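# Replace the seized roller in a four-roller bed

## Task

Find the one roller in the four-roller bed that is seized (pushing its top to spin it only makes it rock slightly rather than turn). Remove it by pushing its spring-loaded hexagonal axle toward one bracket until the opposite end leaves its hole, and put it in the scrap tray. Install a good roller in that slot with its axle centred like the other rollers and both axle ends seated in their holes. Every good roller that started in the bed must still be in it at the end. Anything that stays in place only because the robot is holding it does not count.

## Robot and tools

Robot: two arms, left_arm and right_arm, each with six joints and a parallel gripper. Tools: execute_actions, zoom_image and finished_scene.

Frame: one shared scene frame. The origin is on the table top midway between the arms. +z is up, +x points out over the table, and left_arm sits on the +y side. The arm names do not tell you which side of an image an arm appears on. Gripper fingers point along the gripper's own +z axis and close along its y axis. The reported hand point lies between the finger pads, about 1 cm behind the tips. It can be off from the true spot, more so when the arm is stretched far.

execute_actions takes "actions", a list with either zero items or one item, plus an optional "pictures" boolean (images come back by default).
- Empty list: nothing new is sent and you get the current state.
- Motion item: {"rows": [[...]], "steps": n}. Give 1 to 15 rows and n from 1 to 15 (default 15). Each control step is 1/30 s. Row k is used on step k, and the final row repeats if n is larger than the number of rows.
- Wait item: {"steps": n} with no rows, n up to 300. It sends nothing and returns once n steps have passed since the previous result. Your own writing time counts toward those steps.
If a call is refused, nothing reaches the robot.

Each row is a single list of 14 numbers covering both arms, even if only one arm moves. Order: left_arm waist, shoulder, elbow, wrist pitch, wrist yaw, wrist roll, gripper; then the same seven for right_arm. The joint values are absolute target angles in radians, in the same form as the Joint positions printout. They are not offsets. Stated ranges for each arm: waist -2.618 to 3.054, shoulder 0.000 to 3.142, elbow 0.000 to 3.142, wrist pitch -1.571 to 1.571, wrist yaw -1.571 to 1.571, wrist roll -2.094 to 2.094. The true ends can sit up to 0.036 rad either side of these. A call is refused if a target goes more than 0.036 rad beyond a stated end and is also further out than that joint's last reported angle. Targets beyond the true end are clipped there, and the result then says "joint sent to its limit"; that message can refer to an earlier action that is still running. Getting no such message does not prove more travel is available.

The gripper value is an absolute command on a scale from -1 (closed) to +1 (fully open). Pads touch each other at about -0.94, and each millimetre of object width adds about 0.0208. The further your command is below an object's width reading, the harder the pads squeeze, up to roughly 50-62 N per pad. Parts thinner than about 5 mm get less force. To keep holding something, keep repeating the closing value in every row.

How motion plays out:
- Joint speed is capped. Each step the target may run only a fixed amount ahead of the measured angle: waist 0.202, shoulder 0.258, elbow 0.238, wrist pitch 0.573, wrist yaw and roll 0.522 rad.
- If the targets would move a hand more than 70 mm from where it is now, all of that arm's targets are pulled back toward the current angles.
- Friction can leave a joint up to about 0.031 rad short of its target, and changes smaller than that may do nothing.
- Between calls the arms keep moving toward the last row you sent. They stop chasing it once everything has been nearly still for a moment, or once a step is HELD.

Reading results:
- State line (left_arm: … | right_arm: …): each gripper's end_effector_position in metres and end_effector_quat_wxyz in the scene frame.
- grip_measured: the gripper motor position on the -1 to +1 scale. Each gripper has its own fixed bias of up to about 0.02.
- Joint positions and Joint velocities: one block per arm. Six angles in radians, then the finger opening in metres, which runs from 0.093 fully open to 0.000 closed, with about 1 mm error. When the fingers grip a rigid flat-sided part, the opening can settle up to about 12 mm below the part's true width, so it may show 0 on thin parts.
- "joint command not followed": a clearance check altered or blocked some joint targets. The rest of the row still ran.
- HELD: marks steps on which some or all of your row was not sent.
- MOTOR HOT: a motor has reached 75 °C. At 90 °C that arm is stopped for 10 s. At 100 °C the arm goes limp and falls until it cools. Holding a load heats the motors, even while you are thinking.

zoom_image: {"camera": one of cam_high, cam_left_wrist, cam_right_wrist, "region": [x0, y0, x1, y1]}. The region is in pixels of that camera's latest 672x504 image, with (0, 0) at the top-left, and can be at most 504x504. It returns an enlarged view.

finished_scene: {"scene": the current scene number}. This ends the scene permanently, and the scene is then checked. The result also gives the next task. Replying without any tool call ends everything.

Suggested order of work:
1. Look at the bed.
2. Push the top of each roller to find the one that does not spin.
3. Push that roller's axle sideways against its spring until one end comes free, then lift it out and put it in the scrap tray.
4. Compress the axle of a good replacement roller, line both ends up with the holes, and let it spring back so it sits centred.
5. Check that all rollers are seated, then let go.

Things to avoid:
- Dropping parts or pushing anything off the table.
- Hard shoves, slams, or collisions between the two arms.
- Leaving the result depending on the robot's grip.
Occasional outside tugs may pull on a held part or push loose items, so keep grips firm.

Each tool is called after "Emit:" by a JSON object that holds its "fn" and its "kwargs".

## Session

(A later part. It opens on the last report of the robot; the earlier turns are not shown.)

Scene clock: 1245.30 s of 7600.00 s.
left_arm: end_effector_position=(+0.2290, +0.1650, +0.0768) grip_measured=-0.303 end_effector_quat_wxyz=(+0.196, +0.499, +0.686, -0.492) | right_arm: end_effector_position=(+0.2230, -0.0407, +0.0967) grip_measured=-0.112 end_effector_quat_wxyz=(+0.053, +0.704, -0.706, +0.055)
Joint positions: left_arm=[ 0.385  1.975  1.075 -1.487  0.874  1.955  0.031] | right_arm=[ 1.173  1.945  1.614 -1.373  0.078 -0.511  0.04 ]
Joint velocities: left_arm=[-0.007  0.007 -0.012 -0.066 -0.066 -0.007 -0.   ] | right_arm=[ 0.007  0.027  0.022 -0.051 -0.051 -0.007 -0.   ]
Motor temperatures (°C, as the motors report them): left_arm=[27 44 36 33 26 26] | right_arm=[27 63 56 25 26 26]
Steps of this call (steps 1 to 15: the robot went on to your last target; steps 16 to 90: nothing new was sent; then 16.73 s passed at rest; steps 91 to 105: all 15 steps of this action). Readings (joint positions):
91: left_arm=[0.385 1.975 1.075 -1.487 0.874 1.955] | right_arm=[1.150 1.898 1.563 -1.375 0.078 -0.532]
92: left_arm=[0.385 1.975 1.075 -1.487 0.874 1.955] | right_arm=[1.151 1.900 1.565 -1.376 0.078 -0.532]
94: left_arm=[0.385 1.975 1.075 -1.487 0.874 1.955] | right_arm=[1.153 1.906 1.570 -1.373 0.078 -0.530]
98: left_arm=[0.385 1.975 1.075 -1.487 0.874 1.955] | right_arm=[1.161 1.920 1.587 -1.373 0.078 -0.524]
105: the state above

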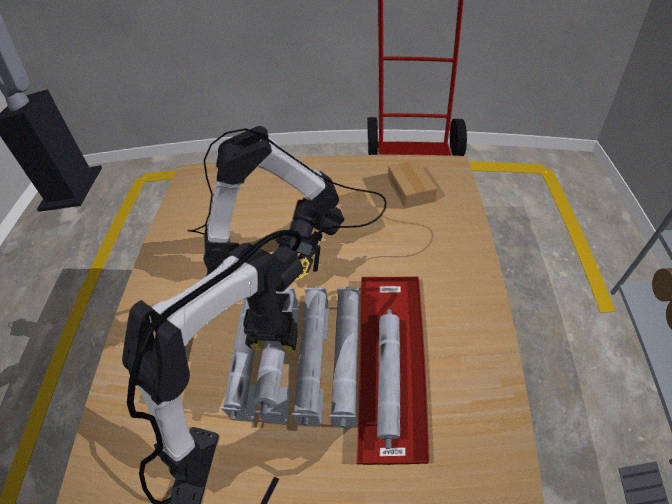

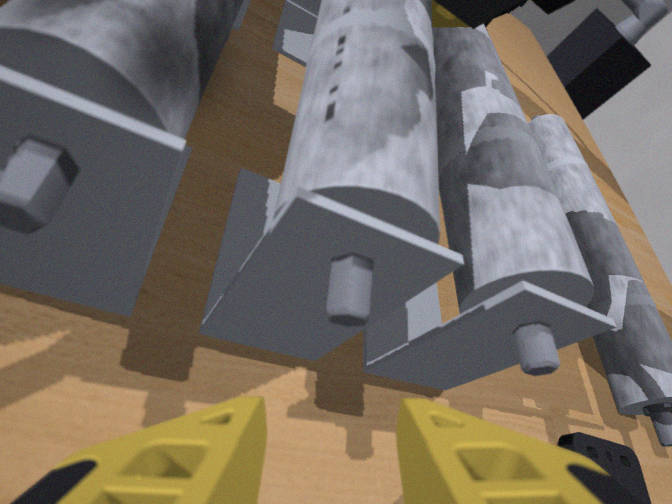

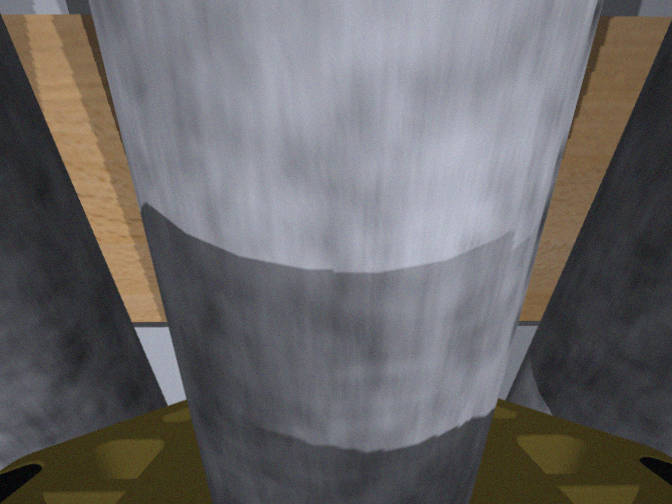

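Emit:
{"fn": "execute_actions", "kwargs": {"actions": [{"rows":[[0.385,1.97,1.09,-1.5,0.868,1.965,-0.3,1.163,1.89,1.612,-1.38,0.068,-0.519,-0.2],[0.385,1.96,1.08,-1.49,0.875,1.955,-0.3,1.16,1.883,1.602,-1.372,0.065,-0.521,-0.2],[0.385,1.95,1.07,-1.48,0.88,1.945,-0.3,1.16,1.886,1.597,-1.364,0.062,-0.522,-0.2],[0.385,1.94,1.06,-1.47,0.885,1.935,-0.3,1.159,1.884,1.591,-1.356,0.059,-0.524,-0.2],[0.38,1.93,1.05,-1.46,0.89,1.925,-0.3,1.158,1.881,1.585,-1.348,0.057,-0.525,-0.2],[0.375,1.93,1.045,-1.455,0.895,1.915,-0.3,1.156,1.878,1.579,-1.341,0.054,-0.527,-0.2],[0.37,1.93,1.04,-1.45,0.90,1.905,-0.3,1.155,1.875,1.573,-1.334,0.052,-0.528,-0.2],[0.365,1.93,1.035,-1.445,0.905,1.895,-0.3,1.154,1.872,1.567,-1.327,0.049,-0.529,-0.2],[0.36,1.93,1.03,-1.44,0.91,1.885,-0.3,1.152,1.869,1.56,-1.32,0.047,-0.531,-0.2],[0.355,1.93,1.025,-1.435,0.915,1.875,-0.3,1.151,1.866,1.554,-1.313,0.044,-0.532,-0.2],[0.35,1.93,1.02,-1.43,0.925,1.865,-0.3,1.15,1.863,1.548,-1.306,0.042,-0.533,-0.2],[0.345,1.93,1.015,-1.42,0.935,1.855,-0.3,1.148,1.86,1.542,-1.30,0.039,-0.535,-0.2],[0.34,1.93,1.01,-1.41,0.945,1.845,-0.3,1.147,1.858,1.536,-1.295,0.037,-0.536,-0.2],[0.335,1.93,1.003,-1.405,0.952,1.835,-0.3,1.146,1.856,1.53,-1.292,0.035,-0.537,-0.2],[0.33,1.93,0.998,-1.40,0.958,1.83,-0.3,1.145,1.854,1.525,-1.29,0.035,-0.538,-0.2]],"steps":15}], "pictures": false}}

Emit:
{"fn": "execute_actions", "kwargs": {"actions": [{"steps":12}]}}

Scene clock: 1278.20 s of 7600.00 s.
left_arm: end_effector_position=(+0.2263, +0.1521, +0.0760) grip_measured=-0.303 end_effector_quat_wxyz=(+0.195, +0.483, +0.695, -0.495) | right_arm: end_effector_position=(+0.2223, -0.0413, +0.0877) grip_measured=-0.112 end_effector_quat_wxyz=(+0.040, +0.704, -0.708, +0.033)
Joint positions: left_arm=[ 0.347  1.943  1.027 -1.432  0.917  1.874  0.031] | right_arm=[ 1.157  1.909  1.535 -1.29   0.044 -0.526  0.04 ]
Joint velocities: left_arm=[-0.12   0.002 -0.159  0.168  0.168 -0.256  0.001] | right_arm=[-0.032 -0.071 -0.164  0.095 -0.066 -0.037  0.   ]
Motor temperatures (°C, as the motors report them): left_arm=[27 44 36 33 26 26] | right_arm=[27 63 58 25 26 26]
Steps of this call (steps 1 to 15: the robot went on to your last target; steps 16 to 90: nothing new was sent; then 29.40 s passed at rest; steps 91 to 105: all 15 steps of this action). Readings (joint positions):
91: left_arm=[0.385 1.975 1.075 -1.487 0.874 1.955] | right_arm=[1.174 1.945 1.615 -1.373 0.078 -0.511]
92: left_arm=[0.385 1.975 1.075 -1.487 0.874 1.955] | right_arm=[1.173 1.944 1.612 -1.369 0.076 -0.511]
94: left_arm=[0.385 1.972 1.075 -1.484 0.874 1.953] | right_arm=[1.171 1.939 1.601 -1.359 0.072 -0.513]
98: left_arm=[0.382 1.947 1.069 -1.468 0.881 1.933] | right_arm=[1.165 1.930 1.577 -1.334 0.060 -0.517]
105: the state above

Scene clock: 1278.60 s of 7600.00 s.
left_arm: end_effector_position=(+0.2286, +0.1481, +0.0748) grip_measured=-0.303 end_effector_quat_wxyz=(+0.199, +0.472, +0.700, -0.498) | right_arm: end_effector_position=(+0.2225, -0.0412, +0.0866) grip_measured=-0.112 end_effector_quat_wxyz=(+0.037, +0.705, -0.708, +0.030)
Joint positions: left_arm=[ 0.338  1.943  1.017 -1.408  0.943  1.841  0.031] | right_arm=[ 1.154  1.905  1.525 -1.279  0.039 -0.531  0.04 ]
Joint velocities: left_arm=[-0.002 -0.002 -0.012 -0.007 -0.037  0.007  0.001] | right_arm=[-0.012  0.002 -0.002  0.022  0.022  0.037  0.   ]
Motor temperatures (°C, as the motors report them): left_arm=[27 44 36 33 26 26] | right_arm=[27 63 58 25 26 26]
Steps of this call (steps 1 to 12: the robot went on to your last target). Readings (joint positions):
1: left_arm=[0.343 1.943 1.022 -1.427 0.923 1.867] | right_arm=[1.156 1.907 1.530 -1.286 0.042 -0.527]
2: left_arm=[0.340 1.943 1.019 -1.423 0.927 1.861] | right_arm=[1.155 1.907 1.528 -1.282 0.041 -0.528]
4: left_arm=[0.338 1.943 1.017 -1.418 0.933 1.853] | right_arm=[1.154 1.906 1.526 -1.280 0.039 -0.529]
8: left_arm=[0.338 1.943 1.017 -1.411 0.941 1.844] | right_arm=[1.154 1.905 1.525 -1.279 0.039 -0.530]
12: the state above

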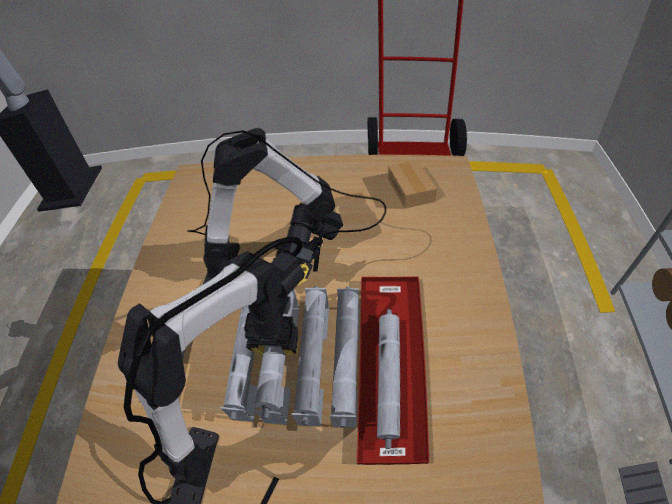

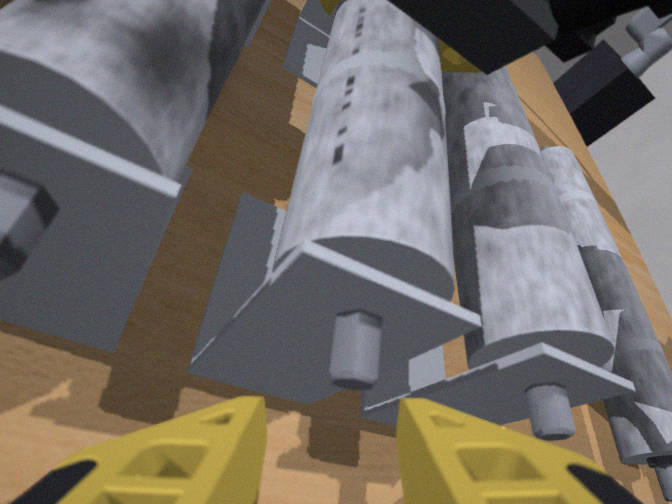

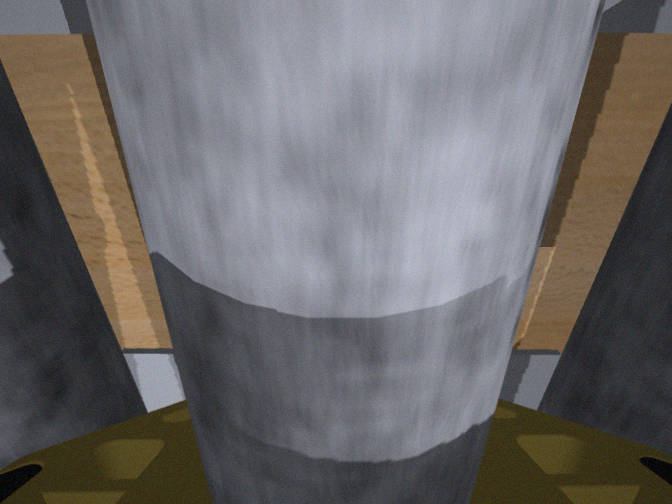

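Emit:
{"fn": "execute_actions", "kwargs": {"actions": [{"rows":[[0.32,1.93,0.998,-1.40,0.958,1.83,-0.3,1.145,1.87,1.535,-1.29,0.04,-0.535,-0.2],[0.31,1.93,0.998,-1.40,0.958,1.83,-0.3,1.145,1.87,1.535,-1.29,0.04,-0.535,-0.2],[0.30,1.93,0.998,-1.40,0.958,1.83,-0.3,1.145,1.87,1.535,-1.29,0.04,-0.535,-0.2],[0.29,1.935,0.998,-1.40,0.958,1.83,-0.3,1.145,1.87,1.535,-1.29,0.04,-0.535,-0.2],[0.28,1.945,0.998,-1.40,0.958,1.83,-0.3,1.145,1.87,1.535,-1.29,0.04,-0.535,-0.2],[0.27,1.955,0.998,-1.40,0.958,1.83,-0.3,1.145,1.87,1.535,-1.29,0.04,-0.535,-0.2],[0.262,1.962,0.998,-1.40,0.958,1.83,-0.3,1.145,1.87,1.535,-1.29,0.04,-0.535,-0.2],[0.255,1.968,0.998,-1.40,0.958,1.83,-0.3,1.145,1.87,1.535,-1.29,0.04,-0.535,-0.2],[0.249,1.974,0.998,-1.40,0.958,1.83,-0.3,1.145,1.87,1.535,-1.29,0.04,-0.535,-0.2]],"steps":15}]}}

Scene clock: 1291.07 s of 7600.00 s.
left_arm: end_effector_position=(+0.2208, +0.1301, +0.0709) grip_measured=-0.303 end_effector_quat_wxyz=(+0.173, +0.493, +0.681, -0.512) | right_arm: end_effector_position=(+0.2225, -0.0412, +0.0866) grip_measured=-0.112 end_effector_quat_wxyz=(+0.037, +0.705, -0.708, +0.030)
Joint positions: left_arm=[ 0.256  1.965  1.017 -1.405  0.946  1.838  0.031] | right_arm=[ 1.154  1.905  1.525 -1.279  0.039 -0.531  0.04 ]
Joint velocities: left_arm=[-0.007 -0.012 -0.017  0.007  0.022  0.051 -0.001] | right_arm=[-0.002  0.002  0.002 -0.007  0.022 -0.007 -0.   ]
Motor temperatures (°C, as the motors report them): left_arm=[27 45 35 32 26 26] | right_arm=[27 66 56 25 26 26]
Steps of this call (steps 1 to 30: the robot went on to your last target; steps 31 to 90: nothing new was sent; then 8.97 s passed at rest; steps 91 to 105: all 15 steps of this action). Readings (joint positions):
91: left_arm=[0.337 1.943 1.017 -1.407 0.945 1.838] | right_arm=[1.154 1.905 1.525 -1.279 0.039 -0.531]
92: left_arm=[0.334 1.943 1.017 -1.406 0.945 1.838] | right_arm=[1.154 1.905 1.525 -1.279 0.039 -0.531]
94: left_arm=[0.318 1.943 1.017 -1.406 0.945 1.838] | right_arm=[1.154 1.905 1.525 -1.279 0.039 -0.531]
98: left_arm=[0.277 1.946 1.017 -1.406 0.945 1.838] | right_arm=[1.154 1.905 1.525 -1.279 0.039 -0.531]
105: the state above

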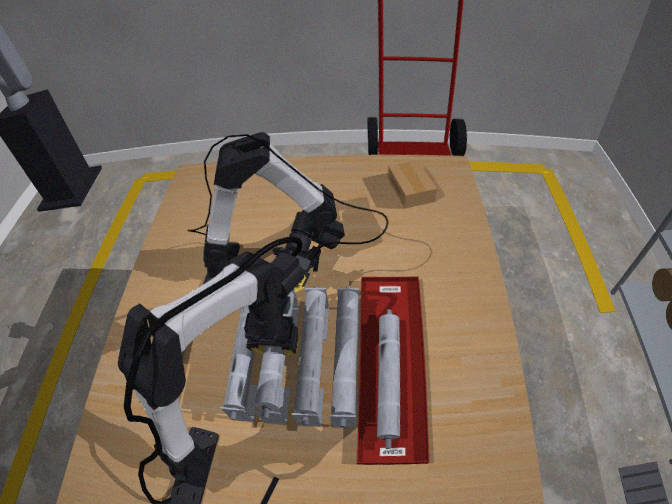

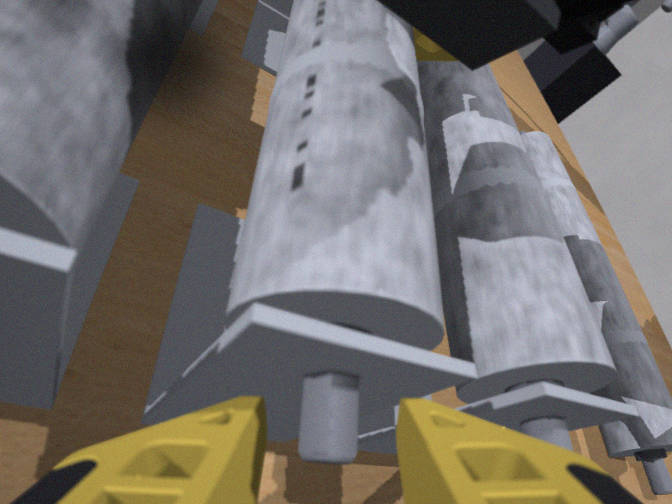

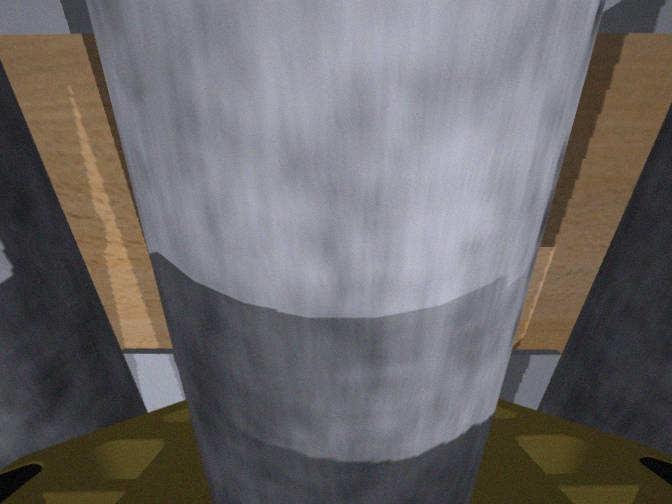

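Centred. Close, then pull.

Emit:
{"fn": "execute_actions", "kwargs": {"actions": [{"rows":[[0.249,1.974,0.998,-1.40,0.958,1.83,-0.4,1.145,1.87,1.535,-1.29,0.04,-0.535,-0.2],[0.249,1.974,0.998,-1.40,0.958,1.83,-0.5,1.145,1.87,1.535,-1.29,0.04,-0.535,-0.2],[0.249,1.974,0.998,-1.40,0.958,1.83,-0.58,1.145,1.87,1.535,-1.29,0.04,-0.535,-0.2],[0.249,1.974,0.998,-1.40,0.958,1.83,-0.64,1.145,1.87,1.535,-1.29,0.04,-0.535,-0.2],[0.249,1.974,0.998,-1.40,0.958,1.83,-0.68,1.145,1.87,1.535,-1.29,0.04,-0.535,-0.2],[0.249,1.974,0.998,-1.40,0.958,1.83,-0.72,1.145,1.87,1.535,-1.29,0.04,-0.535,-0.2],[0.249,1.974,0.998,-1.40,0.958,1.83,-0.76,1.145,1.87,1.535,-1.29,0.04,-0.535,-0.2],[0.249,1.974,0.998,-1.40,0.958,1.83,-0.8,1.145,1.87,1.535,-1.29,0.04,-0.535,-0.2],[0.249,1.974,0.998,-1.40,0.958,1.83,-0.85,1.145,1.87,1.535,-1.29,0.04,-0.535,-0.2],[0.249,1.974,0.998,-1.40,0.958,1.83,-0.9,1.145,1.87,1.535,-1.29,0.04,-0.535,-0.2],[0.249,1.974,0.998,-1.40,0.958,1.83,-1,1.145,1.87,1.535,-1.29,0.04,-0.535,-0.2]],"steps":15}], "pictures": false}}

Emit:
{"fn": "execute_actions", "kwargs": {"actions": [{"steps":10}], "pictures": false}}

Emit:
{"fn": "execute_actions", "kwargs": {"actions": [{"rows":[[0.258,1.976,1.003,-1.404,0.941,1.837,-1,1.145,1.87,1.535,-1.29,0.04,-0.535,-0.2],[0.266,1.978,1.008,-1.408,0.924,1.843,-1,1.145,1.87,1.535,-1.29,0.04,-0.535,-0.2],[0.275,1.98,1.012,-1.412,0.907,1.85,-1,1.145,1.87,1.535,-1.29,0.04,-0.535,-0.2],[0.284,1.983,1.017,-1.416,0.89,1.857,-1,1.145,1.87,1.535,-1.29,0.04,-0.535,-0.2],[0.293,1.985,1.022,-1.42,0.874,1.863,-1,1.145,1.87,1.535,-1.29,0.04,-0.535,-0.2],[0.301,1.987,1.027,-1.424,0.857,1.87,-1,1.145,1.87,1.535,-1.29,0.04,-0.535,-0.2],[0.31,1.99,1.032,-1.428,0.84,1.877,-1,1.145,1.87,1.535,-1.29,0.04,-0.535,-0.2],[0.319,1.992,1.036,-1.432,0.823,1.883,-1,1.145,1.87,1.535,-1.29,0.04,-0.535,-0.2],[0.328,1.994,1.041,-1.436,0.806,1.89,-1,1.145,1.87,1.535,-1.29,0.04,-0.535,-0.2],[0.336,1.997,1.046,-1.44,0.789,1.897,-1,1.145,1.87,1.535,-1.29,0.04,-0.535,-0.2],[0.345,1.999,1.051,-1.444,0.772,1.903,-1,1.145,1.87,1.535,-1.29,0.04,-0.535,-0.2],[0.354,2.001,1.056,-1.448,0.756,1.91,-1,1.145,1.87,1.535,-1.29,0.04,-0.535,-0.2],[0.363,2.004,1.06,-1.452,0.739,1.917,-1,1.145,1.87,1.535,-1.29,0.04,-0.535,-0.2],[0.371,2.006,1.065,-1.456,0.722,1.923,-1,1.145,1.87,1.535,-1.29,0.04,-0.535,-0.2],[0.38,2.008,1.07,-1.46,0.705,1.93,-1,1.145,1.87,1.535,-1.29,0.04,-0.535,-0.2]],"steps":15}], "pictures": false}}

Emit:
{"fn": "execute_actions", "kwargs": {"actions": [{"steps":15}]}}

Scene clock: 1322.07 s of 7600.00 s.
left_arm: end_effector_position=(+0.2213, +0.1301, +0.0705) grip_measured=-0.873 end_effector_quat_wxyz=(+0.174, +0.494, +0.681, -0.512) | right_arm: end_effector_position=(+0.2226, -0.0410, +0.0866) grip_measured=-0.112 end_effector_quat_wxyz=(+0.037, +0.705, -0.708, +0.030)
Joint positions: left_arm=[ 0.256  1.965  1.017 -1.402  0.947  1.838  0.003] | right_arm=[ 1.154  1.905  1.525 -1.278  0.039 -0.531  0.04 ]
Joint velocities: left_arm=[-0.002 -0.032 -0.002 -0.022  0.037  0.007  0.   ] | right_arm=[-0.012  0.012  0.012 -0.007 -0.037 -0.066 -0.001]
Motor temperatures (°C, as the motors report them): left_arm=[27 44 34 32 27 26] | right_arm=[27 68 53 25 26 26]
Steps of this call (steps 1 to 15: the robot went on to your last target; steps 16 to 90: nothing new was sent; then 27.50 s passed at rest; steps 91 to 105: all 15 steps of this action). Readings (joint positions):
91: left_arm=[0.256 1.965 1.017 -1.405 0.946 1.838] | right_arm=[1.154 1.905 1.525 -1.279 0.039 -0.531]
92: left_arm=[0.256 1.965 1.017 -1.405 0.946 1.838] | right_arm=[1.154 1.905 1.525 -1.279 0.039 -0.531]
94: left_arm=[0.256 1.965 1.017 -1.405 0.946 1.838] | right_arm=[1.154 1.905 1.525 -1.279 0.039 -0.531]
98: left_arm=[0.256 1.965 1.017 -1.402 0.947 1.838] | right_arm=[1.154 1.905 1.525 -1.278 0.039 -0.531]
105: the state above

Scene clock: 1322.40 s of 7600.00 s.
left_arm: end_effector_position=(+0.2213, +0.1301, +0.0705) grip_measured=-0.873 end_effector_quat_wxyz=(+0.174, +0.494, +0.681, -0.512) | right_arm: end_effector_position=(+0.2226, -0.0410, +0.0866) grip_measured=-0.112 end_effector_quat_wxyz=(+0.037, +0.705, -0.708, +0.030)
Joint positions: left_arm=[ 0.256  1.965  1.017 -1.402  0.947  1.838  0.003] | right_arm=[ 1.154  1.905  1.525 -1.278  0.039 -0.531  0.04 ]
Joint velocities: left_arm=[-0.002  0.012  0.017  0.007 -0.007  0.051  0.001] | right_arm=[ 0.007 -0.002 -0.007 -0.037 -0.007  0.007 -0.001]
Motor temperatures (°C, as the motors report them): left_arm=[27 44 34 32 27 26] | right_arm=[27 68 53 25 26 26]
Steps of this call (steps 1 to 10: the robot went on to your last target). Readings (joint positions):
1: left_arm=[0.256 1.965 1.017 -1.402 0.947 1.838] | right_arm=[1.154 1.905 1.525 -1.278 0.039 -0.531]
2: left_arm=[0.256 1.965 1.017 -1.402 0.947 1.838] | right_arm=[1.154 1.905 1.525 -1.278 0.039 -0.531]
4: left_arm=[0.256 1.965 1.017 -1.402 0.947 1.838] | right_arm=[1.154 1.905 1.525 -1.278 0.039 -0.531]
8: left_arm=[0.256 1.965 1.017 -1.402 0.947 1.838] | right_arm=[1.154 1.905 1.525 -1.278 0.039 -0.531]
10: the state above

Scene clock: 1322.90 s of 7600.00 s.
left_arm: end_effector_position=(+0.2208, +0.1528, +0.0683) grip_measured=-0.873 end_effector_quat_wxyz=(+0.170, +0.492, +0.689, -0.505) | right_arm: end_effector_position=(+0.2230, -0.0402, +0.0865) grip_measured=-0.112 end_effector_quat_wxyz=(+0.035, +0.706, -0.707, +0.029)
Joint positions: left_arm=[ 0.337  1.987  1.041 -1.451  0.879  1.898  0.003] | right_arm=[ 1.154  1.905  1.525 -1.274  0.039 -0.534  0.04 ]
Joint velocities: left_arm=[-0.002  0.1   -0.002 -0.095  0.007  0.183 -0.   ] | right_arm=[-0.002 -0.017  0.012  0.022  0.007 -0.051  0.   ]
Motor temperatures (°C, as the motors report them): left_arm=[27 44 34 32 27 26] | right_arm=[27 68 53 25 26 26]
Steps of this call (steps 1 to 15: all 15 steps of this action). Readings (joint positions):
1: left_arm=[0.256 1.965 1.017 -1.402 0.946 1.838] | right_arm=[1.154 1.905 1.525 -1.278 0.039 -0.531]
2: left_arm=[0.256 1.965 1.017 -1.402 0.945 1.838] | right_arm=[1.154 1.905 1.525 -1.278 0.039 -0.531]
4: left_arm=[0.260 1.965 1.017 -1.402 0.942 1.840] | right_arm=[1.154 1.905 1.525 -1.276 0.039 -0.532]
8: left_arm=[0.279 1.972 1.017 -1.413 0.936 1.855] | right_arm=[1.154 1.905 1.525 -1.274 0.039 -0.533]
15: the state above

Scene clock: 1323.40 s of 7600.00 s.
left_arm: end_effector_position=(+0.2206, +0.1528, +0.0683) grip_measured=-0.873 end_effector_quat_wxyz=(+0.172, +0.496, +0.684, -0.507) | right_arm: end_effector_position=(+0.2231, -0.0401, +0.0865) grip_measured=-0.112 end_effector_quat_wxyz=(+0.035, +0.706, -0.707, +0.029)
Joint positions: left_arm=[ 0.337  1.996  1.046 -1.459  0.879  1.92   0.003] | right_arm=[ 1.154  1.905  1.525 -1.274  0.039 -0.535  0.04 ]
Joint velocities: left_arm=[ 0.002 -0.022 -0.012  0.007  0.037  0.022 -0.   ] | right_arm=[ 0.012 -0.022  0.022  0.007  0.007 -0.066 -0.   ]
Motor temperatures (°C, as the motors report them): left_arm=[27 44 34 32 27 26] | right_arm=[27 68 53 25 26 26]
Steps of this call (steps 1 to 15: the robot went on to your last target). Readings (joint positions):
1: left_arm=[0.337 1.991 1.043 -1.455 0.879 1.903] | right_arm=[1.154 1.905 1.525 -1.274 0.039 -0.534]
2: left_arm=[0.337 1.993 1.044 -1.457 0.879 1.907] | right_arm=[1.154 1.905 1.525 -1.274 0.039 -0.534]
4: left_arm=[0.337 1.995 1.045 -1.459 0.879 1.913] | right_arm=[1.154 1.905 1.525 -1.274 0.039 -0.535]
8: left_arm=[0.337 1.996 1.046 -1.459 0.879 1.918] | right_arm=[1.154 1.905 1.525 -1.274 0.039 -0.535]
15: the state above

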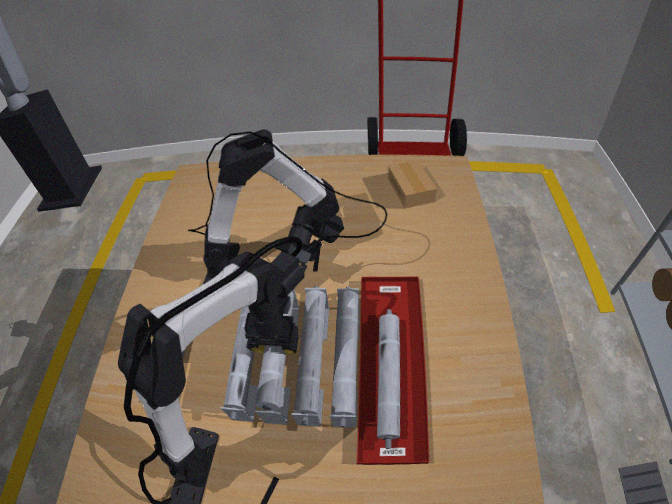

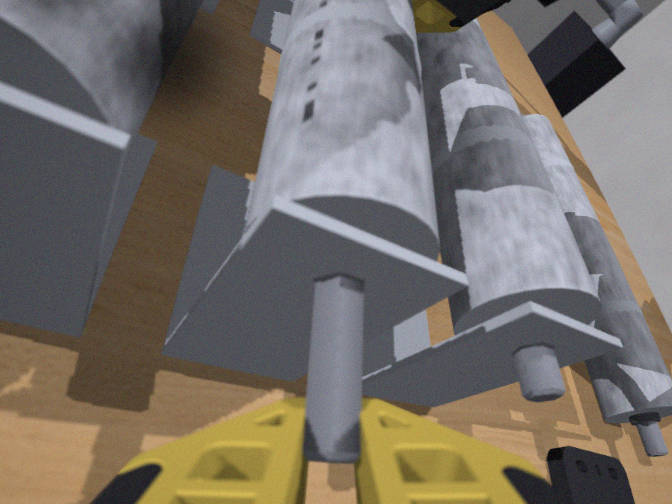

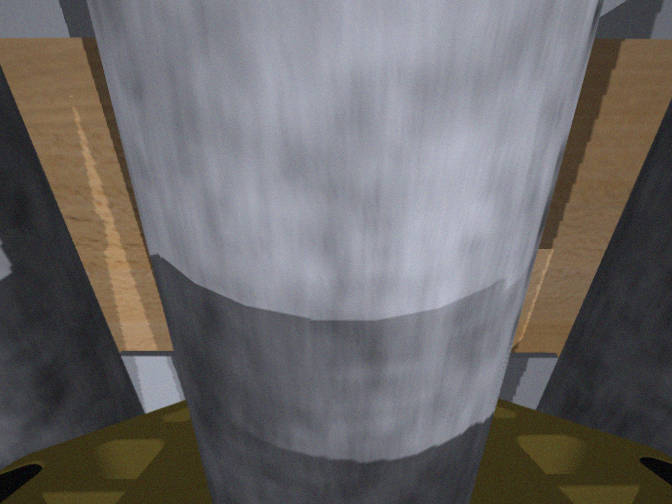

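Emit:
{"fn": "execute_actions", "kwargs": {"actions": [{"rows":[[0.378,2.006,1.07,-1.46,0.71,1.93,-1,1.143,1.85,1.52,-1.275,0.03,-0.543,-0.2],[0.378,2.004,1.07,-1.46,0.71,1.93,-1,1.141,1.842,1.51,-1.263,0.027,-0.544,-0.2],[0.378,2.002,1.07,-1.46,0.71,1.93,-1,1.14,1.842,1.502,-1.252,0.024,-0.546,-0.2],[0.378,2.0,1.07,-1.46,0.71,1.93,-1,1.139,1.839,1.494,-1.241,0.022,-0.547,-0.2],[0.378,1.997,1.07,-1.46,0.71,1.93,-1,1.138,1.835,1.486,-1.23,0.019,-0.549,-0.2],[0.378,1.994,1.07,-1.46,0.71,1.93,-1,1.136,1.831,1.478,-1.22,0.017,-0.55,-0.2],[0.378,1.991,1.07,-1.46,0.71,1.93,-1,1.135,1.827,1.47,-1.21,0.014,-0.552,-0.2],[0.378,1.988,1.07,-1.46,0.71,1.93,-1,1.134,1.823,1.461,-1.20,0.012,-0.553,-0.2],[0.378,1.985,1.07,-1.46,0.71,1.93,-1,1.133,1.819,1.453,-1.19,0.009,-0.555,-0.2],[0.378,1.983,1.07,-1.46,0.71,1.93,-1,1.131,1.815,1.445,-1.18,0.007,-0.556,-0.2],[0.378,1.981,1.07,-1.46,0.71,1.93,-1,1.13,1.811,1.437,-1.17,0.004,-0.558,-0.2],[0.378,1.979,1.07,-1.46,0.71,1.93,-1,1.129,1.807,1.429,-1.16,0.002,-0.559,-0.2],[0.378,1.977,1.07,-1.46,0.71,1.93,-1,1.127,1.803,1.42,-1.152,0.0,-0.56,-0.2],[0.378,1.976,1.07,-1.46,0.71,1.93,-1,1.126,1.799,1.412,-1.145,-0.002,-0.562,-0.2],[0.378,1.975,1.07,-1.46,0.71,1.93,-1,1.125,1.795,1.404,-1.14,-0.003,-0.563,-0.2]],"steps":15}], "pictures": false}}

Emit:
{"fn": "execute_actions", "kwargs": {"actions": [{"steps":15}]}}

Emit:
{"fn": "zoom_image", "kwargs": {"camera": "cam_high", "region": [210,350,370,450]}}

Scene clock: 1353.63 s of 7600.00 s.
left_arm: end_effector_position=(+0.2206, +0.1533, +0.0707) grip_measured=-0.873 end_effector_quat_wxyz=(+0.170, +0.496, +0.684, -0.507) | right_arm: end_effector_position=(+0.2236, -0.0398, +0.0759) grip_measured=-0.112 end_effector_quat_wxyz=(+0.007, +0.708, -0.707, +0.006)
Joint positions: left_arm=[ 0.338  1.991  1.051 -1.471  0.876  1.92   0.003] | right_arm=[ 1.139  1.854  1.419 -1.154  0.009 -0.554  0.04 ]
Joint velocities: left_arm=[-0.012 -0.042 -0.002  0.007 -0.022 -0.007 -0.001] | right_arm=[-0.032 -0.12  -0.256  0.33  -0.051  0.007 -0.002]
Motor temperatures (°C, as the motors report them): left_arm=[28 44 35 32 31 26] | right_arm=[27 69 52 25 26 26]
Steps of this call (steps 1 to 15: the robot went on to your last target; steps 16 to 90: nothing new was sent; then 26.73 s passed at rest; steps 91 to 105: all 15 steps of this action). Readings (joint positions):
91: left_arm=[0.337 1.996 1.046 -1.459 0.879 1.920] | right_arm=[1.154 1.905 1.525 -1.273 0.039 -0.535]
92: left_arm=[0.337 1.996 1.046 -1.460 0.879 1.920] | right_arm=[1.153 1.904 1.522 -1.270 0.038 -0.537]
94: left_arm=[0.337 1.996 1.046 -1.461 0.879 1.920] | right_arm=[1.150 1.897 1.508 -1.253 0.035 -0.542]
98: left_arm=[0.337 1.996 1.049 -1.466 0.878 1.920] | right_arm=[1.146 1.882 1.476 -1.218 0.025 -0.547]
105: the state above

Scene clock: 1354.13 s of 7600.00 s.
left_arm: end_effector_position=(+0.2205, +0.1534, +0.0710) grip_measured=-0.873 end_effector_quat_wxyz=(+0.170, +0.497, +0.684, -0.506) | right_arm: end_effector_position=(+0.2235, -0.0395, +0.0741) grip_measured=-0.112 end_effector_quat_wxyz=(+0.003, +0.707, -0.707, +0.002)
Joint positions: left_arm=[ 0.338  1.989  1.051 -1.471  0.875  1.92   0.003] | right_arm=[ 1.136  1.848  1.404 -1.135  0.003 -0.556  0.04 ]
Joint velocities: left_arm=[-0.002 -0.007 -0.002  0.007  0.007 -0.037  0.001] | right_arm=[-0.002  0.017 -0.007  0.051 -0.022  0.066  0.   ]
Motor temperatures (°C, as the motors report them): left_arm=[28 44 35 32 31 26] | right_arm=[27 69 52 25 26 26]
Steps of this call (steps 1 to 15: the robot went on to your last target). Readings (joint positions):
1: left_arm=[0.338 1.990 1.051 -1.471 0.875 1.920] | right_arm=[1.138 1.851 1.413 -1.146 0.006 -0.555]
2: left_arm=[0.338 1.989 1.051 -1.471 0.875 1.920] | right_arm=[1.137 1.850 1.409 -1.141 0.005 -0.555]
4: left_arm=[0.338 1.989 1.051 -1.471 0.875 1.920] | right_arm=[1.137 1.849 1.405 -1.137 0.003 -0.556]
8: left_arm=[0.338 1.989 1.051 -1.471 0.875 1.920] | right_arm=[1.136 1.848 1.405 -1.136 0.003 -0.556]
15: the state above

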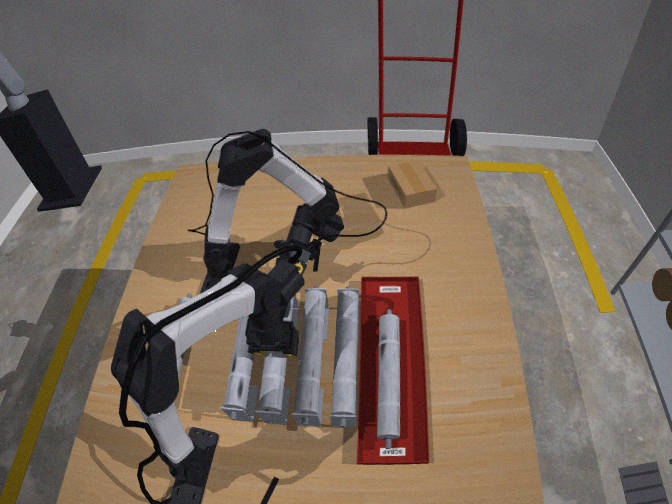

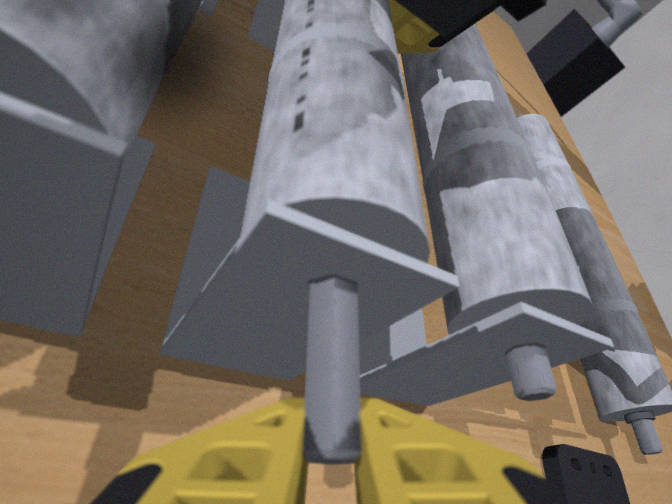

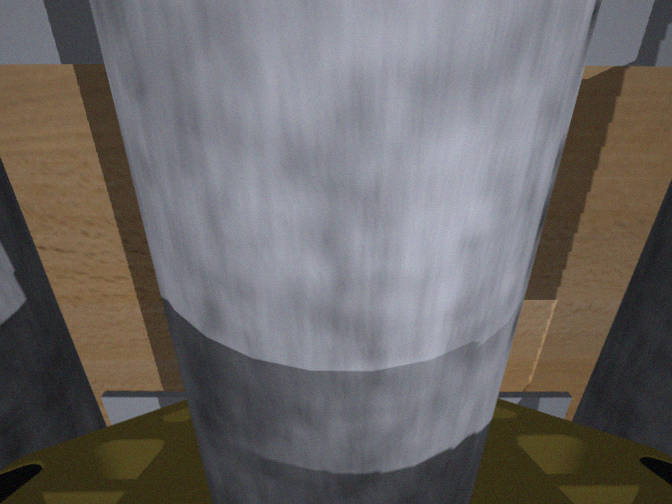

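Region (210, 350, 370, 450) of cam_high's 672x504 image, scaled by 3.150, with more detail than that image has; it fills the top 315 rows of this view, and the rest is white.

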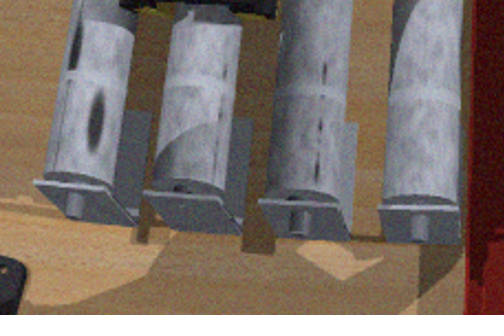

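Emit:
{"fn": "execute_actions", "kwargs": {"actions": [{"rows":[[0.372,1.975,1.067,-1.459,0.725,1.926,-1,1.13,1.82,1.42,-1.14,0.0,-0.56,-0.2],[0.366,1.975,1.064,-1.458,0.74,1.922,-1,1.13,1.82,1.42,-1.14,0.0,-0.56,-0.2],[0.36,1.975,1.061,-1.457,0.755,1.918,-1,1.13,1.82,1.42,-1.14,0.0,-0.56,-0.2],[0.354,1.975,1.058,-1.456,0.77,1.914,-1,1.13,1.82,1.42,-1.14,0.0,-0.56,-0.2],[0.348,1.975,1.055,-1.455,0.785,1.91,-1,1.13,1.82,1.42,-1.14,0.0,-0.56,-0.2],[0.342,1.975,1.052,-1.454,0.80,1.906,-1,1.13,1.82,1.42,-1.14,0.0,-0.56,-0.2],[0.336,1.975,1.049,-1.453,0.815,1.902,-1,1.13,1.82,1.42,-1.14,0.0,-0.56,-0.2],[0.33,1.975,1.046,-1.452,0.83,1.898,-1,1.13,1.82,1.42,-1.14,0.0,-0.56,-0.2],[0.324,1.975,1.043,-1.451,0.845,1.894,-1,1.13,1.82,1.42,-1.14,0.0,-0.56,-0.2],[0.318,1.975,1.04,-1.45,0.86,1.89,-1,1.13,1.82,1.42,-1.14,0.0,-0.56,-0.2],[0.312,1.975,1.04,-1.45,0.875,1.89,-1,1.13,1.82,1.42,-1.14,0.0,-0.56,-0.2]],"steps":15}]}}

Emit:
{"fn": "zoom_image", "kwargs": {"camera": "cam_high", "region": [210,350,370,450]}}

Scene clock: 1366.83 s of 7600.00 s.
left_arm: end_effector_position=(+0.2210, +0.1460, +0.0716) grip_measured=-0.873 end_effector_quat_wxyz=(+0.166, +0.496, +0.682, -0.511) | right_arm: end_effector_position=(+0.2234, -0.0393, +0.0741) grip_measured=-0.112 end_effector_quat_wxyz=(+0.003, +0.707, -0.707, +0.002)
Joint positions: left_arm=[ 0.309  1.989  1.051 -1.464  0.892  1.897  0.003] | right_arm=[ 1.136  1.848  1.404 -1.135  0.002 -0.556  0.04 ]
Joint velocities: left_arm=[-0.056 -0.012  0.012 -0.007  0.007  0.051  0.   ] | right_arm=[ 0.012 -0.012 -0.012 -0.022  0.007 -0.037 -0.001]
Motor temperatures (°C, as the motors report them): left_arm=[28 45 35 32 31 26] | right_arm=[27 70 52 25 26 26]
Steps of this call (steps 1 to 15: the robot went on to your last target; steps 16 to 90: nothing new was sent; then 9.20 s passed at rest; steps 91 to 105: all 15 steps of this action). Readings (joint positions):
91: left_arm=[0.338 1.989 1.051 -1.471 0.875 1.920] | right_arm=[1.136 1.848 1.404 -1.135 0.003 -0.556]
92: left_arm=[0.338 1.989 1.051 -1.471 0.875 1.920] | right_arm=[1.136 1.848 1.404 -1.135 0.003 -0.556]
94: left_arm=[0.337 1.989 1.051 -1.471 0.876 1.919] | right_arm=[1.136 1.848 1.404 -1.135 0.003 -0.556]
98: left_arm=[0.335 1.989 1.051 -1.471 0.878 1.912] | right_arm=[1.136 1.848 1.404 -1.135 0.003 -0.556]
105: the state above

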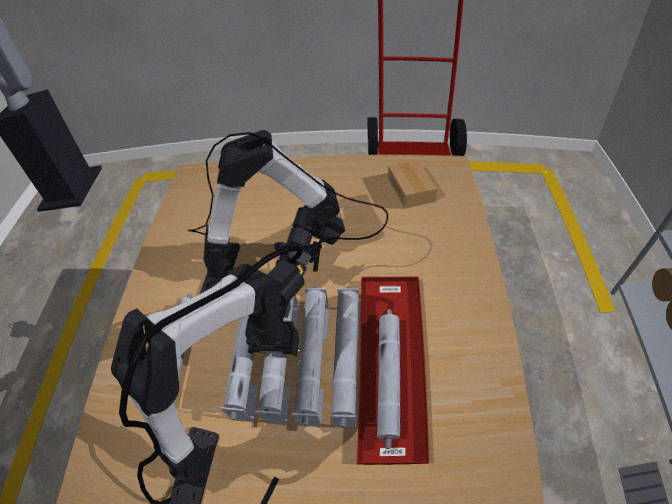

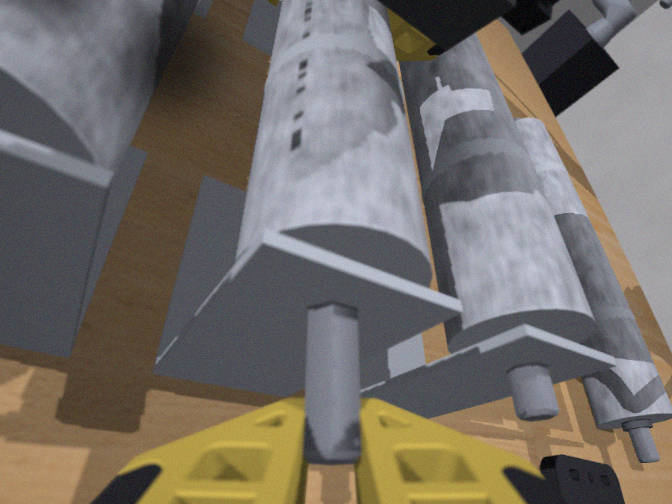

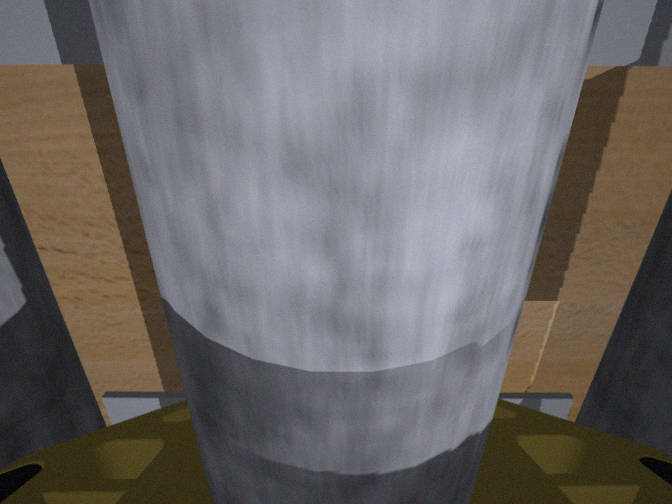

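Region (210, 350, 370, 450) of cam_high's 672x504 image, scaled by 3.150, with more detail than that image has; it fills the top 315 rows of this view, and the rest is white.

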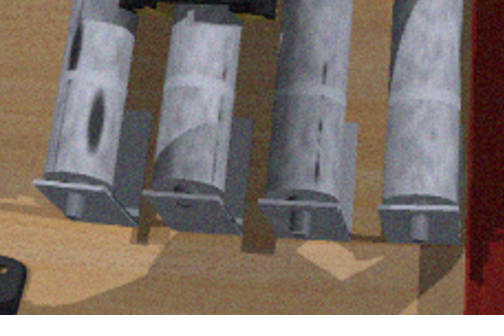

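Ease on a bit more to see whether it is entering.

Emit:
{"fn": "execute_actions", "kwargs": {"actions": [{"rows":[[0.308,1.973,1.036,-1.445,0.882,1.885,-1,1.13,1.82,1.42,-1.14,0.0,-0.56,-0.2],[0.304,1.971,1.032,-1.44,0.889,1.88,-1,1.13,1.82,1.42,-1.14,0.0,-0.56,-0.2],[0.30,1.969,1.028,-1.435,0.896,1.875,-1,1.13,1.82,1.42,-1.14,0.0,-0.56,-0.2],[0.296,1.967,1.024,-1.43,0.902,1.87,-1,1.13,1.82,1.42,-1.14,0.0,-0.56,-0.2],[0.292,1.965,1.02,-1.427,0.908,1.866,-1,1.13,1.82,1.42,-1.14,0.0,-0.56,-0.2]],"steps":12}], "pictures": false}}

Scene clock: 1375.13 s of 7600.00 s.
left_arm: end_effector_position=(+0.2211, +0.1389, +0.0716) grip_measured=-0.873 end_effector_quat_wxyz=(+0.169, +0.490, +0.683, -0.515) | right_arm: end_effector_position=(+0.2234, -0.0393, +0.0741) grip_measured=-0.112 end_effector_quat_wxyz=(+0.003, +0.707, -0.707, +0.002)
Joint positions: left_arm=[ 0.288  1.983  1.036 -1.444  0.921  1.871  0.003] | right_arm=[ 1.136  1.848  1.404 -1.135  0.002 -0.556  0.04 ]
Joint velocities: left_arm=[-0.007  0.002 -0.007  0.007 -0.007 -0.037 -0.   ] | right_arm=[-0.007 -0.007  0.007 -0.022  0.022 -0.037  0.001]
Motor temperatures (°C, as the motors report them): left_arm=[28 45 35 32 29 26] | right_arm=[27 69 52 25 26 26]
Steps of this call (steps 1 to 15: the robot went on to your last target; steps 16 to 90: nothing new was sent; then 4.90 s passed at rest; steps 91 to 102: all 12 steps of this action). Readings (joint positions):
91: left_arm=[0.308 1.989 1.051 -1.463 0.893 1.892] | right_arm=[1.136 1.848 1.404 -1.135 0.002 -0.556]
92: left_arm=[0.307 1.989 1.051 -1.463 0.894 1.890] | right_arm=[1.136 1.848 1.404 -1.135 0.002 -0.556]
94: left_arm=[0.301 1.988 1.049 -1.460 0.899 1.885] | right_arm=[1.136 1.848 1.404 -1.135 0.002 -0.556]
98: left_arm=[0.289 1.983 1.039 -1.446 0.916 1.875] | right_arm=[1.136 1.848 1.404 -1.135 0.002 -0.556]
102: the state above

It's entering. Finish easing, then open.

Emit:
{"fn": "execute_actions", "kwargs": {"actions": [{"rows":[[0.286,1.963,1.017,-1.422,0.914,1.86,-1,1.13,1.82,1.42,-1.14,0.0,-0.56,-0.2],[0.28,1.961,1.014,-1.417,0.92,1.855,-1,1.13,1.82,1.42,-1.14,0.0,-0.56,-0.2],[0.274,1.959,1.011,-1.412,0.926,1.85,-1,1.13,1.82,1.42,-1.14,0.0,-0.56,-0.2],[0.268,1.957,1.008,-1.407,0.932,1.845,-1,1.13,1.82,1.42,-1.14,0.0,-0.56,-0.2],[0.262,1.955,1.005,-1.403,0.938,1.84,-1,1.13,1.82,1.42,-1.14,0.0,-0.56,-0.2],[0.262,1.955,1.005,-1.403,0.938,1.84,-1,1.13,1.82,1.42,-1.14,0.0,-0.56,-0.2],[0.262,1.955,1.005,-1.403,0.938,1.84,-1,1.13,1.82,1.42,-1.14,0.0,-0.56,-0.2],[0.262,1.955,1.005,-1.403,0.938,1.84,-1,1.13,1.82,1.42,-1.14,0.0,-0.56,-0.2],[0.262,1.955,1.005,-1.403,0.938,1.84,-1,1.13,1.82,1.42,-1.14,0.0,-0.56,-0.2],[0.262,1.955,1.005,-1.403,0.938,1.84,-0.8,1.13,1.82,1.42,-1.14,0.0,-0.56,-0.2],[0.262,1.955,1.005,-1.403,0.938,1.84,-0.7,1.13,1.82,1.42,-1.14,0.0,-0.56,-0.2],[0.262,1.955,1.005,-1.403,0.938,1.84,-0.55,1.13,1.82,1.42,-1.14,0.0,-0.56,-0.2],[0.262,1.955,1.005,-1.403,0.938,1.84,-0.4,1.13,1.82,1.42,-1.14,0.0,-0.56,-0.2],[0.262,1.955,1.005,-1.403,0.938,1.84,-0.3,1.13,1.82,1.42,-1.14,0.0,-0.56,-0.2]],"steps":15}], "pictures": false}}

Emit:
{"fn": "execute_actions", "kwargs": {"actions": [{"rows":[[0.262,1.955,1.005,-1.403,0.938,1.84,-0.3,1.13,1.82,1.42,-1.145,0.0,-0.56,-0.2],[0.262,1.955,1.005,-1.403,0.938,1.84,-0.3,1.13,1.82,1.42,-1.15,0.005,-0.56,-0.2],[0.275,1.955,1.005,-1.403,0.938,1.84,-0.3,1.13,1.82,1.42,-1.155,0.01,-0.56,-0.2],[0.29,1.955,1.005,-1.403,0.938,1.84,-0.3,1.13,1.82,1.42,-1.16,0.015,-0.56,-0.2],[0.305,1.955,1.005,-1.403,0.938,1.84,-0.3,1.13,1.82,1.42,-1.163,0.018,-0.56,-0.2],[0.32,1.95,1.005,-1.403,0.938,1.84,-0.3,1.13,1.82,1.42,-1.163,0.018,-0.56,-0.2],[0.335,1.945,1.005,-1.403,0.938,1.84,-0.3,1.13,1.82,1.42,-1.163,0.018,-0.56,-0.2],[0.35,1.94,1.005,-1.403,0.938,1.84,-0.3,1.13,1.82,1.42,-1.163,0.018,-0.56,-0.2],[0.365,1.935,1.005,-1.403,0.938,1.84,-0.3,1.13,1.82,1.42,-1.163,0.018,-0.56,-0.2],[0.38,1.93,1.005,-1.403,0.938,1.84,-0.3,1.13,1.82,1.42,-1.163,0.018,-0.56,-0.2],[0.40,1.93,1.005,-1.403,0.938,1.84,-0.3,1.13,1.82,1.42,-1.163,0.018,-0.56,-0.2]],"steps":15}]}}

Emit:
{"fn": "zoom_image", "kwargs": {"camera": "cam_high", "region": [210,350,370,450]}}

Scene clock: 1402.17 s of 7600.00 s.
left_arm: end_effector_position=(+0.2218, +0.1321, +0.0710) grip_measured=-0.316 end_effector_quat_wxyz=(+0.173, +0.493, +0.681, -0.512) | right_arm: end_effector_position=(+0.2234, -0.0393, +0.0741) grip_measured=-0.112 end_effector_quat_wxyz=(+0.003, +0.707, -0.707, +0.002)
Joint positions: left_arm=[ 0.262  1.971  1.025 -1.414  0.941  1.847  0.03 ] | right_arm=[ 1.136  1.848  1.404 -1.135  0.002 -0.556  0.04 ]
Joint velocities: left_arm=[ 0.027 -0.027  0.002  0.066 -0.022  0.037  0.027] | right_arm=[-0.002 -0.007 -0.017 -0.022 -0.022  0.037 -0.001]
Motor temperatures (°C, as the motors report them): left_arm=[27 47 34 31 28 26] | right_arm=[27 68 52 25 26 26]
Steps of this call (steps 1 to 15: the robot went on to your last target; steps 16 to 90: nothing new was sent; then 23.53 s passed at rest; steps 91 to 105: all 15 steps of this action). Readings (joint positions):
91: left_arm=[0.287 1.983 1.036 -1.444 0.921 1.868] | right_arm=[1.136 1.848 1.404 -1.135 0.002 -0.556]
92: left_arm=[0.285 1.983 1.036 -1.443 0.923 1.867] | right_arm=[1.136 1.848 1.404 -1.135 0.002 -0.556]
94: left_arm=[0.276 1.982 1.034 -1.438 0.928 1.861] | right_arm=[1.136 1.848 1.404 -1.135 0.002 -0.556]
98: left_arm=[0.262 1.973 1.026 -1.421 0.941 1.850] | right_arm=[1.136 1.848 1.404 -1.135 0.002 -0.556]
105: the state above

Scene clock: 1402.67 s of 7600.00 s.
left_arm: end_effector_position=(+0.2350, +0.1619, +0.0748) grip_measured=-0.303 end_effector_quat_wxyz=(+0.215, +0.455, +0.712, -0.489) | right_arm: end_effector_position=(+0.2234, -0.0393, +0.0741) grip_measured=-0.112 end_effector_quat_wxyz=(+0.003, +0.707, -0.707, +0.002)
Joint positions: left_arm=[ 0.396  1.945  1.025 -1.408  0.941  1.847  0.031] | right_arm=[ 1.136  1.848  1.404 -1.135  0.002 -0.556  0.04 ]
Joint velocities: left_arm=[-0.002  0.017 -0.002 -0.007 -0.007  0.007  0.   ] | right_arm=[ 0.002  0.007 -0.007  0.081 -0.037 -0.037 -0.   ]
Motor temperatures (°C, as the motors report them): left_arm=[27 47 34 31 28 26] | right_arm=[27 68 52 25 26 26]
Steps of this call (steps 1 to 15: all 15 steps of this action). Readings (joint positions):
1: left_arm=[0.262 1.971 1.025 -1.413 0.941 1.847] | right_arm=[1.136 1.848 1.404 -1.135 0.002 -0.556]
2: left_arm=[0.262 1.971 1.025 -1.412 0.941 1.847] | right_arm=[1.136 1.848 1.404 -1.135 0.002 -0.556]
4: left_arm=[0.264 1.971 1.025 -1.411 0.941 1.847] | right_arm=[1.136 1.848 1.404 -1.135 0.002 -0.556]
8: left_arm=[0.313 1.968 1.025 -1.410 0.941 1.847] | right_arm=[1.136 1.848 1.404 -1.135 0.002 -0.556]
15: the state above

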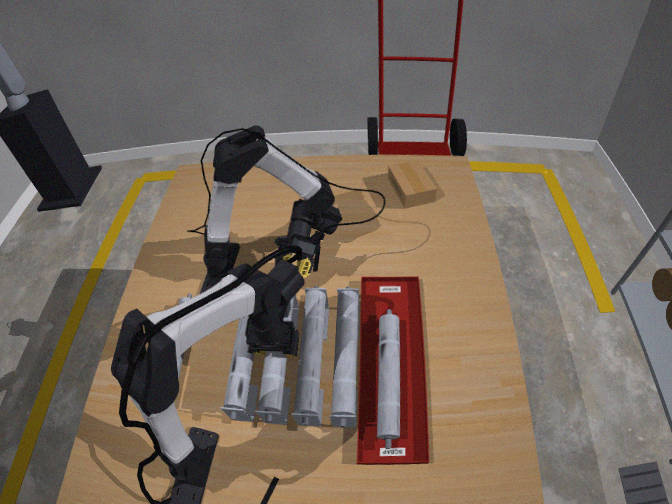

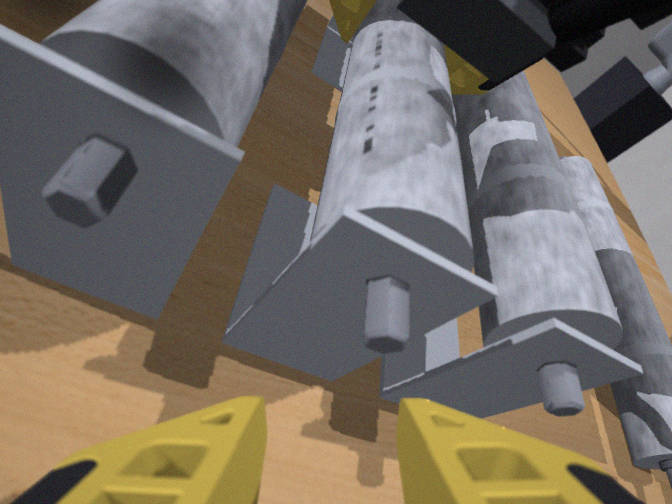

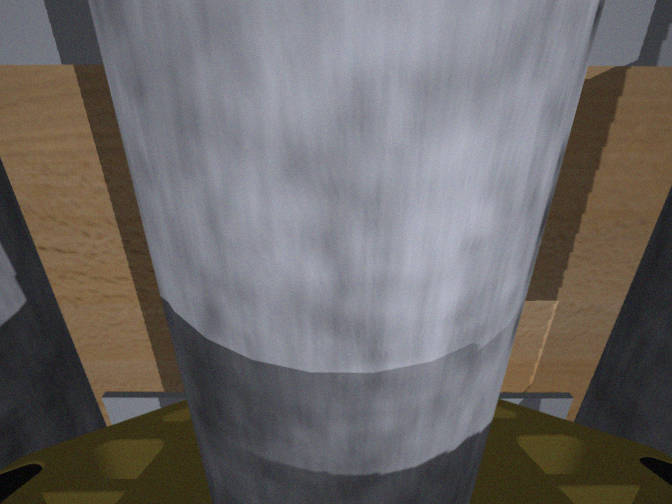

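Region (210, 350, 370, 450) of cam_high's 672x504 image, scaled by 3.150, with more detail than that image has; it fills the top 315 rows of this view, and the rest is white.

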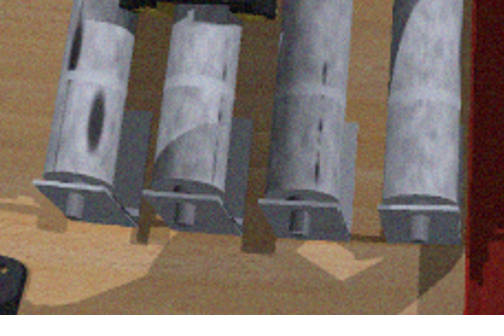

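Emit:
{"fn": "execute_actions", "kwargs": {"actions": [{"rows":[[0.42,1.93,1.005,-1.403,0.938,1.84,-0.3,1.128,1.82,1.42,-1.17,0.022,-0.56,-0.2],[0.44,1.93,1.005,-1.403,0.938,1.84,-0.3,1.126,1.82,1.42,-1.176,0.026,-0.56,-0.2],[0.46,1.93,1.005,-1.403,0.938,1.84,-0.3,1.124,1.82,1.42,-1.182,0.028,-0.56,-0.2],[0.46,1.93,1.005,-1.403,0.938,1.84,-0.3,1.124,1.82,1.42,-1.188,0.03,-0.56,-0.2]],"steps":12}], "pictures": false}}

Scene clock: 1411.73 s of 7600.00 s.
left_arm: end_effector_position=(+0.2389, +0.1755, +0.0747) grip_measured=-0.303 end_effector_quat_wxyz=(+0.230, +0.434, +0.725, -0.483) | right_arm: end_effector_position=(+0.2233, -0.0400, +0.0742) grip_measured=-0.112 end_effector_quat_wxyz=(+0.004, +0.707, -0.707, +0.003)
Joint positions: left_arm=[ 0.456  1.945  1.025 -1.408  0.941  1.847  0.031] | right_arm=[ 1.136  1.848  1.404 -1.138  0.004 -0.556  0.04 ]
Joint velocities: left_arm=[ 0.002 -0.017  0.002  0.007  0.022 -0.037  0.   ] | right_arm=[ 0.002  0.007 -0.022  0.051 -0.007 -0.022 -0.   ]
Motor temperatures (°C, as the motors report them): left_arm=[27 47 34 31 28 26] | right_arm=[27 67 52 25 26 26]
Steps of this call (steps 1 to 15: the robot went on to your last target; steps 16 to 90: nothing new was sent; then 5.67 s passed at rest; steps 91 to 102: all 12 steps of this action). Readings (joint positions):
91: left_arm=[0.398 1.945 1.025 -1.408 0.941 1.847] | right_arm=[1.136 1.848 1.404 -1.135 0.002 -0.556]
92: left_arm=[0.404 1.945 1.025 -1.408 0.941 1.847] | right_arm=[1.136 1.848 1.404 -1.135 0.002 -0.556]
94: left_arm=[0.430 1.945 1.025 -1.408 0.941 1.847] | right_arm=[1.136 1.848 1.404 -1.136 0.002 -0.556]
98: left_arm=[0.456 1.945 1.025 -1.408 0.941 1.847] | right_arm=[1.136 1.848 1.404 -1.138 0.004 -0.556]
102: the state above


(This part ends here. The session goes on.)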